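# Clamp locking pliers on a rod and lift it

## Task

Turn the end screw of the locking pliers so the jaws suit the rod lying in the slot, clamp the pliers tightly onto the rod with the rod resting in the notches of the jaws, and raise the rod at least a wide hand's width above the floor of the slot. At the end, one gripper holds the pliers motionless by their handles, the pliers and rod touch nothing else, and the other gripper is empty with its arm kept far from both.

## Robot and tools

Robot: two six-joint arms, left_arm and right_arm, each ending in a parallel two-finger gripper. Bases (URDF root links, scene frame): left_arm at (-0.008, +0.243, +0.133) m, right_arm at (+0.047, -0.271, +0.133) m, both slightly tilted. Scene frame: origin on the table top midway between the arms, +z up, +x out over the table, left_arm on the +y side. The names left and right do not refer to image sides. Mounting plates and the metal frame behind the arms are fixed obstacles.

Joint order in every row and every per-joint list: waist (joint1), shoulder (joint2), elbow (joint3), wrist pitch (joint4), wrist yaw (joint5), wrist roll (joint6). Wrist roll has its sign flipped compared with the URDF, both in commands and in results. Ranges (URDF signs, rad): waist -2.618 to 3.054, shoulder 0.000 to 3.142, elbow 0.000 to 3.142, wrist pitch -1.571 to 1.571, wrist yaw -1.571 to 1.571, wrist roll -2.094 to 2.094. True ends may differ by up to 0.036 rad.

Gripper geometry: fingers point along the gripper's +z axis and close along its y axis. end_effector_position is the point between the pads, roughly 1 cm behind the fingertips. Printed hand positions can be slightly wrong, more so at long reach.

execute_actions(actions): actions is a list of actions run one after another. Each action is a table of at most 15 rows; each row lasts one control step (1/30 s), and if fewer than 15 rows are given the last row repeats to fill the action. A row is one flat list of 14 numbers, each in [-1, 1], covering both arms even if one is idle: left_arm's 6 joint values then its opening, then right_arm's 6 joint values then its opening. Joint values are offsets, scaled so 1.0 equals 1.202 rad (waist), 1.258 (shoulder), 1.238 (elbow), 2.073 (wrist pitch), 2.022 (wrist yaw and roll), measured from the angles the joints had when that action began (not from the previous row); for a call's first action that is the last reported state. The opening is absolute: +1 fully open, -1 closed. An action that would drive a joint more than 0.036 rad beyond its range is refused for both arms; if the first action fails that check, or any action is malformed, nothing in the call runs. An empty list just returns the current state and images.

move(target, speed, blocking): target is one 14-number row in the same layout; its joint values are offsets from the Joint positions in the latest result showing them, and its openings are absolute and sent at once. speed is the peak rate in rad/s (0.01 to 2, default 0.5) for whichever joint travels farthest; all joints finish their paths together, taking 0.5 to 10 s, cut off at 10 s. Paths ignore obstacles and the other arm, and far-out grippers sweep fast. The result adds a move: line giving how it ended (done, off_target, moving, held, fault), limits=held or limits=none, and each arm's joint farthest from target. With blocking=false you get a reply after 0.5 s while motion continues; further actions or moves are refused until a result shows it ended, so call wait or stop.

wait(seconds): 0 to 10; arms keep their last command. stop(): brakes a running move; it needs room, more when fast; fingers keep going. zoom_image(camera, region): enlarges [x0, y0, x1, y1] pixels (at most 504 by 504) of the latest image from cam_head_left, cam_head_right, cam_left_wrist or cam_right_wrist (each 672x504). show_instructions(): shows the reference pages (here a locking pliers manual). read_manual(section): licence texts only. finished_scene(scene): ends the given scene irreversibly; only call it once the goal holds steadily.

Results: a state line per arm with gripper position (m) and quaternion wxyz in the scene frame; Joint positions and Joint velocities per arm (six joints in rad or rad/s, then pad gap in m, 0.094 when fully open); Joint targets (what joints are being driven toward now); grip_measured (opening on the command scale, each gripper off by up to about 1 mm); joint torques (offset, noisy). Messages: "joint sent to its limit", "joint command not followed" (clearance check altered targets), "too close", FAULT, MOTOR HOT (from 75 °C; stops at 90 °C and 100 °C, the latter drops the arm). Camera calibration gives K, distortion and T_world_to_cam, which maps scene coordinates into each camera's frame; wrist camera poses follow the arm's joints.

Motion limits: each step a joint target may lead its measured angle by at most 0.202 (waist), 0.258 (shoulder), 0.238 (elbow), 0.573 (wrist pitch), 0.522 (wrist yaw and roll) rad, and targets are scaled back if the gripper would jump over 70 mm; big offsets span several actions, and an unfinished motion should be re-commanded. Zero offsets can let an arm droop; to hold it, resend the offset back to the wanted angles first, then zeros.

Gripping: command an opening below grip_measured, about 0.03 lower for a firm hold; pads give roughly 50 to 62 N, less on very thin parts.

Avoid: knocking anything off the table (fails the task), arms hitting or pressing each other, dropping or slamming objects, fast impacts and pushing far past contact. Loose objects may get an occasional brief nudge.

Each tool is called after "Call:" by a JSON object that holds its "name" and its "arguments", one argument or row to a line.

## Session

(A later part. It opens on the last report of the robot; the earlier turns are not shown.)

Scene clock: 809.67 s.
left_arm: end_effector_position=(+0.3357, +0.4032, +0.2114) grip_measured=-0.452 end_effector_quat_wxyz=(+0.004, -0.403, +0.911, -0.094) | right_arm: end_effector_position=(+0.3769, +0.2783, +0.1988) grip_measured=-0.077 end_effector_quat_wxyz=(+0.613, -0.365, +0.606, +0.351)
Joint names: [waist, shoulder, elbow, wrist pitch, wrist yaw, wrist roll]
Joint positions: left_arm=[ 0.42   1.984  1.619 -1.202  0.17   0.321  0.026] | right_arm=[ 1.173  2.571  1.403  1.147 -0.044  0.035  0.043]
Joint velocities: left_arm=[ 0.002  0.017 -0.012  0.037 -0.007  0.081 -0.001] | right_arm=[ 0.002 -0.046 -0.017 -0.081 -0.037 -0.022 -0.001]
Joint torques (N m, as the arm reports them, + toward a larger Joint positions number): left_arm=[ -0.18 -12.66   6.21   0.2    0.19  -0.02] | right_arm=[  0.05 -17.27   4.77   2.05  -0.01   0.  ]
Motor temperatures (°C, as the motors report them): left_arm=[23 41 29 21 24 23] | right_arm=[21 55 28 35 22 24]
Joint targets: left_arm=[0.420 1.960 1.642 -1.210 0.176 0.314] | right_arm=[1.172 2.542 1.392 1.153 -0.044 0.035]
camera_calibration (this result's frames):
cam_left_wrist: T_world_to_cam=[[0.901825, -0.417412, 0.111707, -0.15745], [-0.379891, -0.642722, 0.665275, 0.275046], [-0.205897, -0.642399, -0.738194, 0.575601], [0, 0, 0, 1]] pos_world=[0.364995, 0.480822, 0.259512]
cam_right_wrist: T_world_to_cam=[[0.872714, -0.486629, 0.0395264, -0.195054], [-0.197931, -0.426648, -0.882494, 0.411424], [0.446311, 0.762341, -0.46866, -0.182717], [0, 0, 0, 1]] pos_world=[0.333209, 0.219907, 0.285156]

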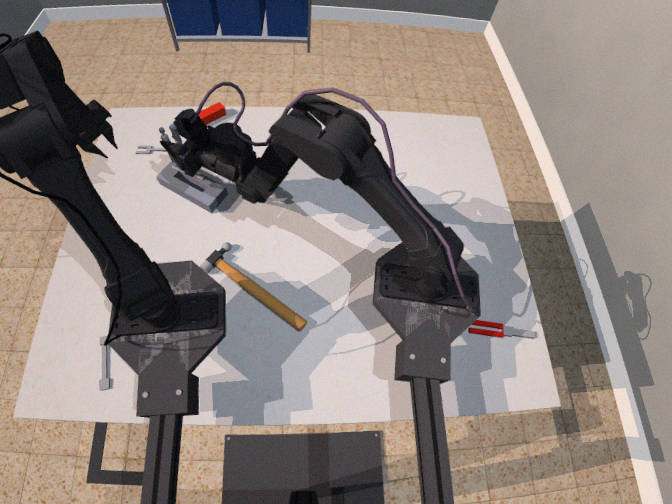

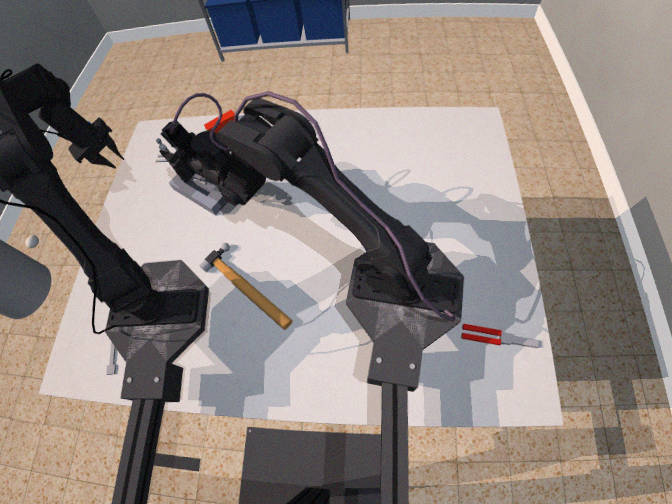

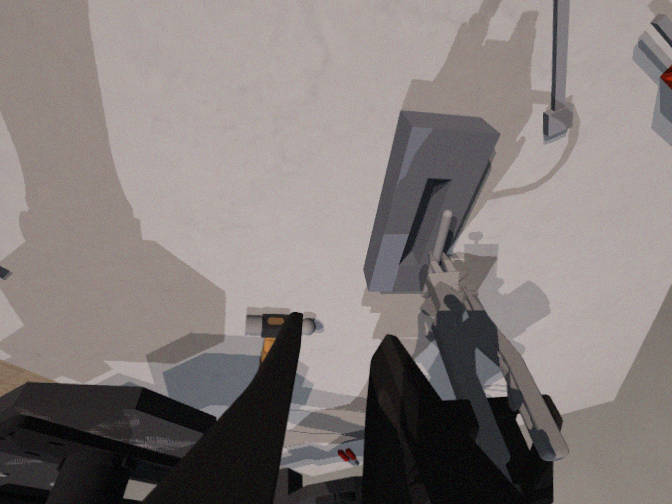

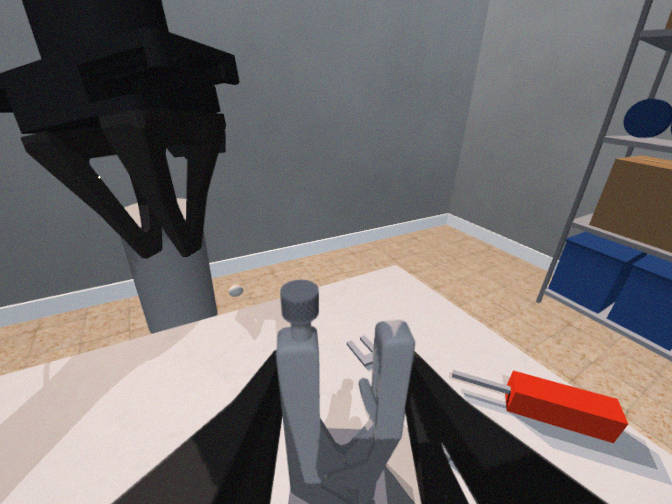

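Call:
{"name": "execute_actions", "arguments": {
  "actions": [
    [[0.0084,-0.019,0.0186,-0.004,0.003,0,-0.45,-0.001,-0.0236,-0.004,0.0026,0,0,-0.11],[0.0137,-0.019,0.0186,-0.004,0.003,0,-0.45,-0.001,-0.0254,0,0.0016,0,0,-0.11],[0.0221,-0.019,0.0186,-0.004,0.003,0,-0.45,-0.001,-0.0281,0.004,0,0,0,-0.11],[0.0334,-0.019,0.0186,-0.004,0.003,0,-0.45,-0.001,-0.0319,0.005,-0.0021,0,0,-0.11],[0.0473,-0.019,0.0186,-0.004,0.003,0,-0.45,-0.001,-0.0365,0.005,-0.0048,0,0,-0.11],[0.0636,-0.019,0.0186,-0.004,0.003,0,-0.45,-0.001,-0.0418,0.005,-0.0078,0,0,-0.11],[0.0821,-0.019,0.0186,-0.004,0.003,0,-0.45,-0.001,-0.0479,0.005,-0.0113,0,0,-0.11],[0.1023,-0.019,0.0186,-0.004,0.003,0,-0.45,-0.001,-0.0546,0.005,-0.0151,0,0,-0.11],[0.1242,-0.019,0.0186,-0.004,0.003,0,-0.45,-0.001,-0.0618,0.005,-0.0192,0,0,-0.11],[0.1473,-0.019,0.0186,-0.004,0.003,0,-0.45,-0.001,-0.0694,0.005,-0.0235,0,0,-0.11],[0.1716,-0.019,0.0186,-0.004,0.003,0,-0.45,-0.001,-0.0774,0.005,-0.0281,0,0,-0.11],[0.1966,-0.019,0.0186,-0.004,0.003,0,-0.45,-0.001,-0.0856,0.005,-0.0328,0,0,-0.11],[0.2221,-0.019,0.0186,-0.004,0.003,0,-0.45,-0.001,-0.0941,0.005,-0.0376,0,0,-0.11],[0.2479,-0.019,0.0186,-0.004,0.003,0,-0.45,-0.001,-0.1025,0.005,-0.0425,0,0,-0.11],[0.2737,-0.019,0.0186,-0.004,0.003,0,-0.45,-0.001,-0.1110,0.005,-0.0473,0,0,-0.11]],
    [[0.0838,-0.019,0.0186,-0.004,0.003,0,-0.45,-0.001,-0.0521,0.005,-0.0082,0,0,-0.11],[0.1088,-0.019,0.0186,-0.004,0.003,0,-0.45,-0.001,-0.0604,0.005,-0.0129,0,0,-0.11],[0.1331,-0.019,0.0186,-0.004,0.003,0,-0.45,-0.001,-0.0684,0.005,-0.0174,0,0,-0.11],[0.1562,-0.019,0.0186,-0.004,0.003,0,-0.45,-0.001,-0.0760,0.005,-0.0218,0,0,-0.11],[0.1780,-0.019,0.0186,-0.004,0.003,0,-0.45,-0.001,-0.0832,0.005,-0.0259,0,0,-0.11],[0.1983,-0.019,0.0186,-0.004,0.003,0,-0.45,-0.001,-0.0899,0.005,-0.0297,0,0,-0.11],[0.2167,-0.019,0.0186,-0.004,0.003,0,-0.45,-0.001,-0.0959,0.005,-0.0332,0,0,-0.11],[0.2331,-0.019,0.0186,-0.004,0.003,0,-0.45,-0.001,-0.1013,0.005,-0.0362,0,0,-0.11],[0.2470,-0.019,0.0186,-0.004,0.003,0,-0.45,-0.001,-0.1059,0.005,-0.0389,0,0,-0.11],[0.2583,-0.019,0.0186,-0.004,0.003,0,-0.45,-0.001,-0.1096,0.005,-0.0410,0,0,-0.11],[0.2667,-0.019,0.0186,-0.004,0.003,0,-0.45,-0.001,-0.1124,0.005,-0.0426,0,0,-0.11],[0.2719,-0.019,0.0186,-0.004,0.003,0,-0.45,-0.001,-0.1141,0.005,-0.0435,0,0,-0.11],[0.2737,-0.019,0.0186,-0.004,0.003,0,-0.45,-0.001,-0.1147,0.005,-0.0439,0,0,-0.11]]
  ]
}}

Scene clock: 846.10 s.
left_arm: end_effector_position=(+0.1885, +0.5676, +0.2084) grip_measured=-0.452 end_effector_quat_wxyz=(+0.027, -0.652, +0.752, -0.089) | right_arm: end_effector_position=(+0.3793, +0.2802, +0.2798) grip_measured=-0.077 end_effector_quat_wxyz=(+0.619, -0.362, +0.601, +0.354)
Joint names: [waist, shoulder, elbow, wrist pitch, wrist yaw, wrist roll]
Joint positions: left_arm=[ 1.016  1.984  1.619 -1.203  0.179  0.319  0.026] | right_arm=[ 1.173  2.369  1.403  0.963 -0.044  0.035  0.043]
Joint velocities: left_arm=[ 0.017 -0.002 -0.017 -0.007  0.051  0.022 -0.   ] | right_arm=[ 0.002 -0.022  0.002 -0.081  0.007  0.051 -0.   ]
Joint torques (N m, as the arm reports them, + toward a larger Joint positions number): left_arm=[ -0.51 -12.71   6.2    0.18   0.18   0.02] | right_arm=[  0.05 -16.87   7.06   2.04   0.    -0.02]
Motor temperatures (°C, as the motors report them): left_arm=[23 42 29 21 24 23] | right_arm=[21 58 28 38 22 24]
Joint targets: left_arm=[1.013 1.960 1.642 -1.211 0.184 0.319] | right_arm=[1.172 2.342 1.409 0.963 -0.044 0.035]
camera_calibration (this result's frames):
cam_left_wrist: T_world_to_cam=[[0.981421, 0.160226, 0.105546, -0.297401], [0.0489523, -0.741005, 0.669712, 0.300904], [0.185515, -0.652103, -0.735082, 0.579807], [0, 0, 0, 1]] pos_world=[0.169583, 0.648717, 0.256076]
cam_right_wrist: T_world_to_cam=[[0.872214, -0.487458, 0.0403389, -0.199243], [-0.189496, -0.412791, -0.890896, 0.479529], [0.450926, 0.769408, -0.452413, -0.155522], [0, 0, 0, 1]] pos_world=[0.33478, 0.220482, 0.364888]

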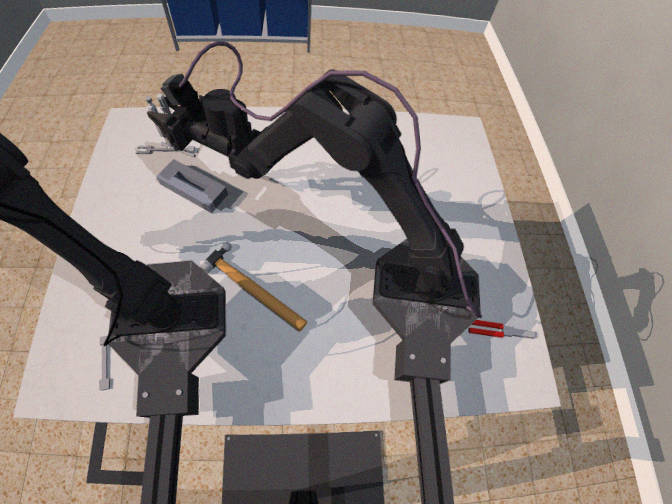

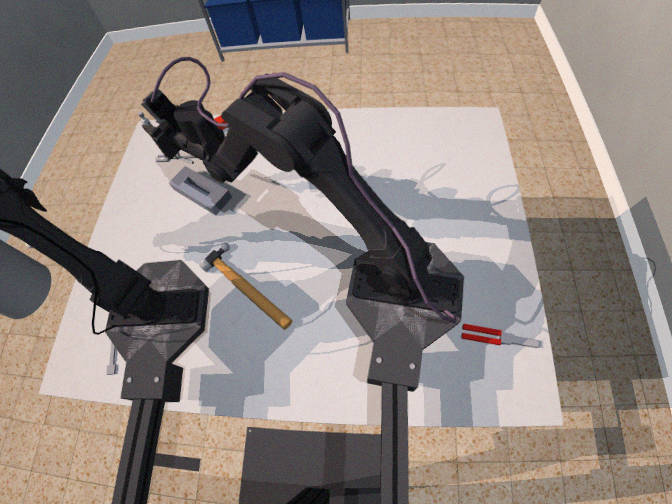

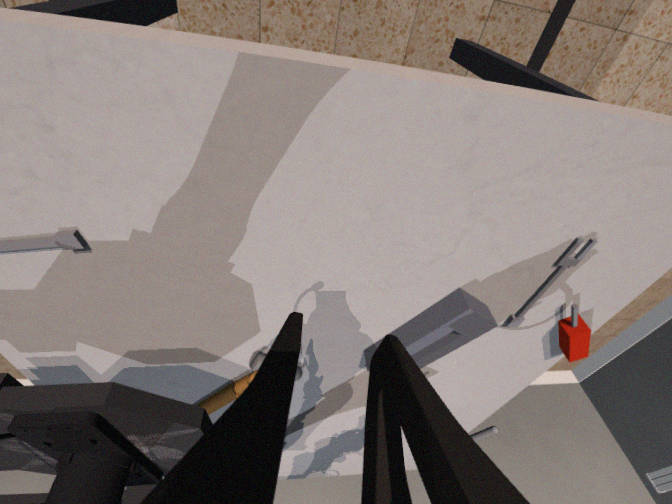

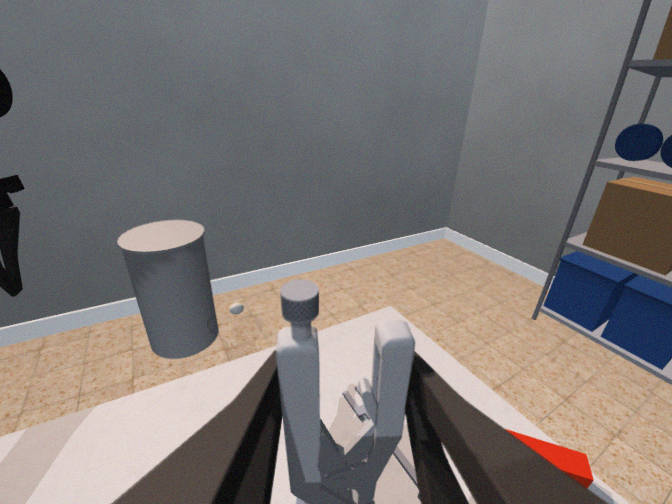

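Call:
{"name": "execute_actions", "arguments": {
  "actions": [
    [[-0.002,-0.019,0.0186,-0.004,0.003,-0.02,-0.45,-0.001,-0.0215,0.005,0,0,0,-0.11],[-0.002,-0.019,0.0186,-0.004,0.003,-0.045,-0.45,-0.001,-0.0215,0.005,0,0,0,-0.11],[-0.002,-0.019,0.0186,-0.004,0.003,-0.07,-0.45,-0.001,-0.0215,0.005,0,0,0,-0.11],[-0.002,-0.019,0.0186,-0.004,0.003,-0.095,-0.45,-0.001,-0.0215,0.005,0,0,0,-0.11],[-0.002,-0.019,0.0186,-0.004,0.003,-0.12,-0.45,-0.001,-0.0215,0.005,0,0,0,-0.11],[-0.002,-0.019,0.0186,-0.004,0.003,-0.14,-0.45,-0.001,-0.0215,0.005,0,0,0,-0.11]]
  ]
}}

Scene clock: 854.53 s.
left_arm: end_effector_position=(+0.1884, +0.5674, +0.2084) grip_measured=-0.452 end_effector_quat_wxyz=(+0.038, -0.550, +0.830, -0.086) | right_arm: end_effector_position=(+0.3792, +0.2803, +0.2745) grip_measured=-0.077 end_effector_quat_wxyz=(+0.612, -0.366, +0.608, +0.350)
Joint names: [waist, shoulder, elbow, wrist pitch, wrist yaw, wrist roll]
Joint positions: left_arm=[ 1.017  1.984  1.619 -1.204  0.179  0.061  0.026] | right_arm=[ 1.173  2.368  1.403  0.94  -0.044  0.035  0.043]
Joint velocities: left_arm=[-0.002 -0.007 -0.007  0.007 -0.037 -0.139 -0.001] | right_arm=[-0.022 -0.007  0.007  0.022  0.037  0.051 -0.002]
Joint torques (N m, as the arm reports them, + toward a larger Joint positions number): left_arm=[ -0.28 -12.71   6.19   0.19   0.19  -0.02] | right_arm=[  0.06 -16.97   6.99   2.15   0.     0.01]
Motor temperatures (°C, as the motors report them): left_arm=[23 42 29 21 24 23] | right_arm=[21 58 29 38 22 24]
Joint targets: left_arm=[1.014 1.960 1.642 -1.211 0.185 0.036] | right_arm=[1.172 2.341 1.409 0.963 -0.044 0.035]
camera_calibration (this result's frames):
cam_left_wrist: T_world_to_cam=[[0.986638, -0.0947777, 0.132522, -0.159153], [-0.158132, -0.752921, 0.63883, 0.35293], [0.0392321, -0.65125, -0.757848, 0.611521], [0, 0, 0, 1]] pos_world=[0.188845, 0.648898, 0.259069]
cam_right_wrist: T_world_to_cam=[[0.872817, -0.486458, 0.0393549, -0.199197], [-0.199678, -0.429518, -0.880706, 0.480522], [0.44533, 0.760837, -0.472026, -0.148046], [0, 0, 0, 1]] pos_world=[0.335742, 0.222131, 0.361156]

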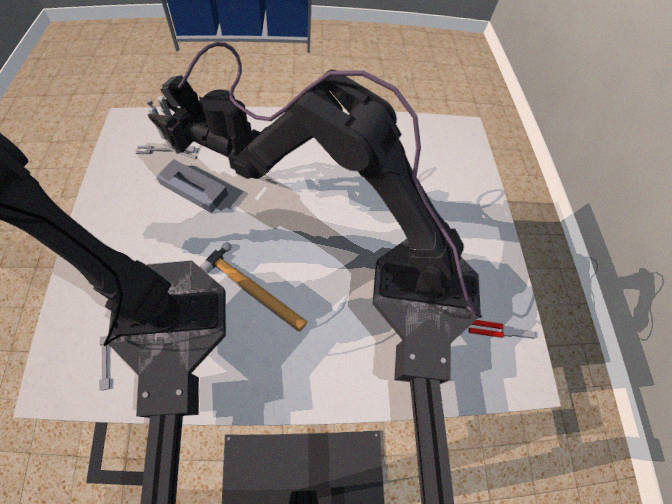

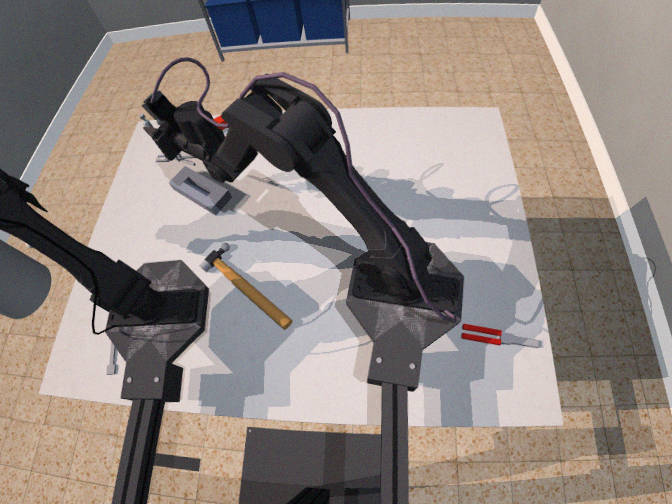

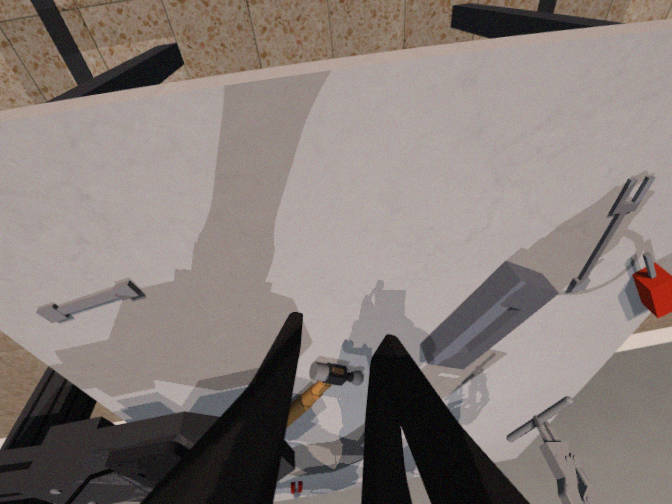

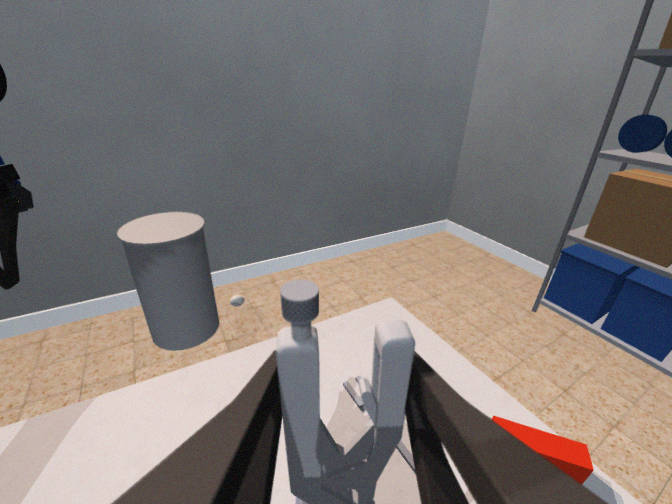

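Call:
{"name": "zoom_image", "arguments": {
  "camera": "cam_left_wrist",
  "region": [495, 385, 595, 475]
}}

Region (495, 385, 595, 475) of cam_left_wrist's 672x504 image, scaled by 5.040, with more detail than that image has; it fills the top 454 rows of this view, and the rest is white.

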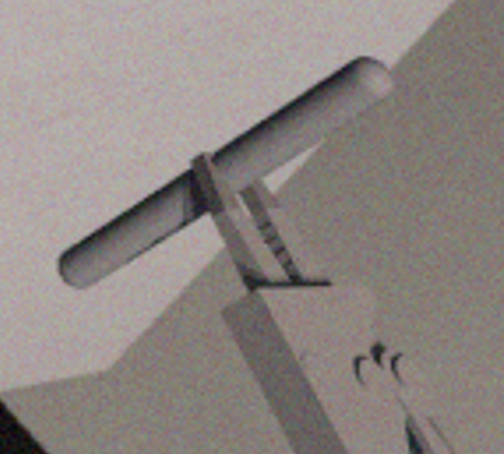

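The near jaw's tip reaches the underside of the rod, so the rod is seated in the notches. It is lifted about 13.8 cm and held still.

Call:
{"name": "finished_scene", "arguments": {
  "scene": 2
}}

The scene is finished: the task was done.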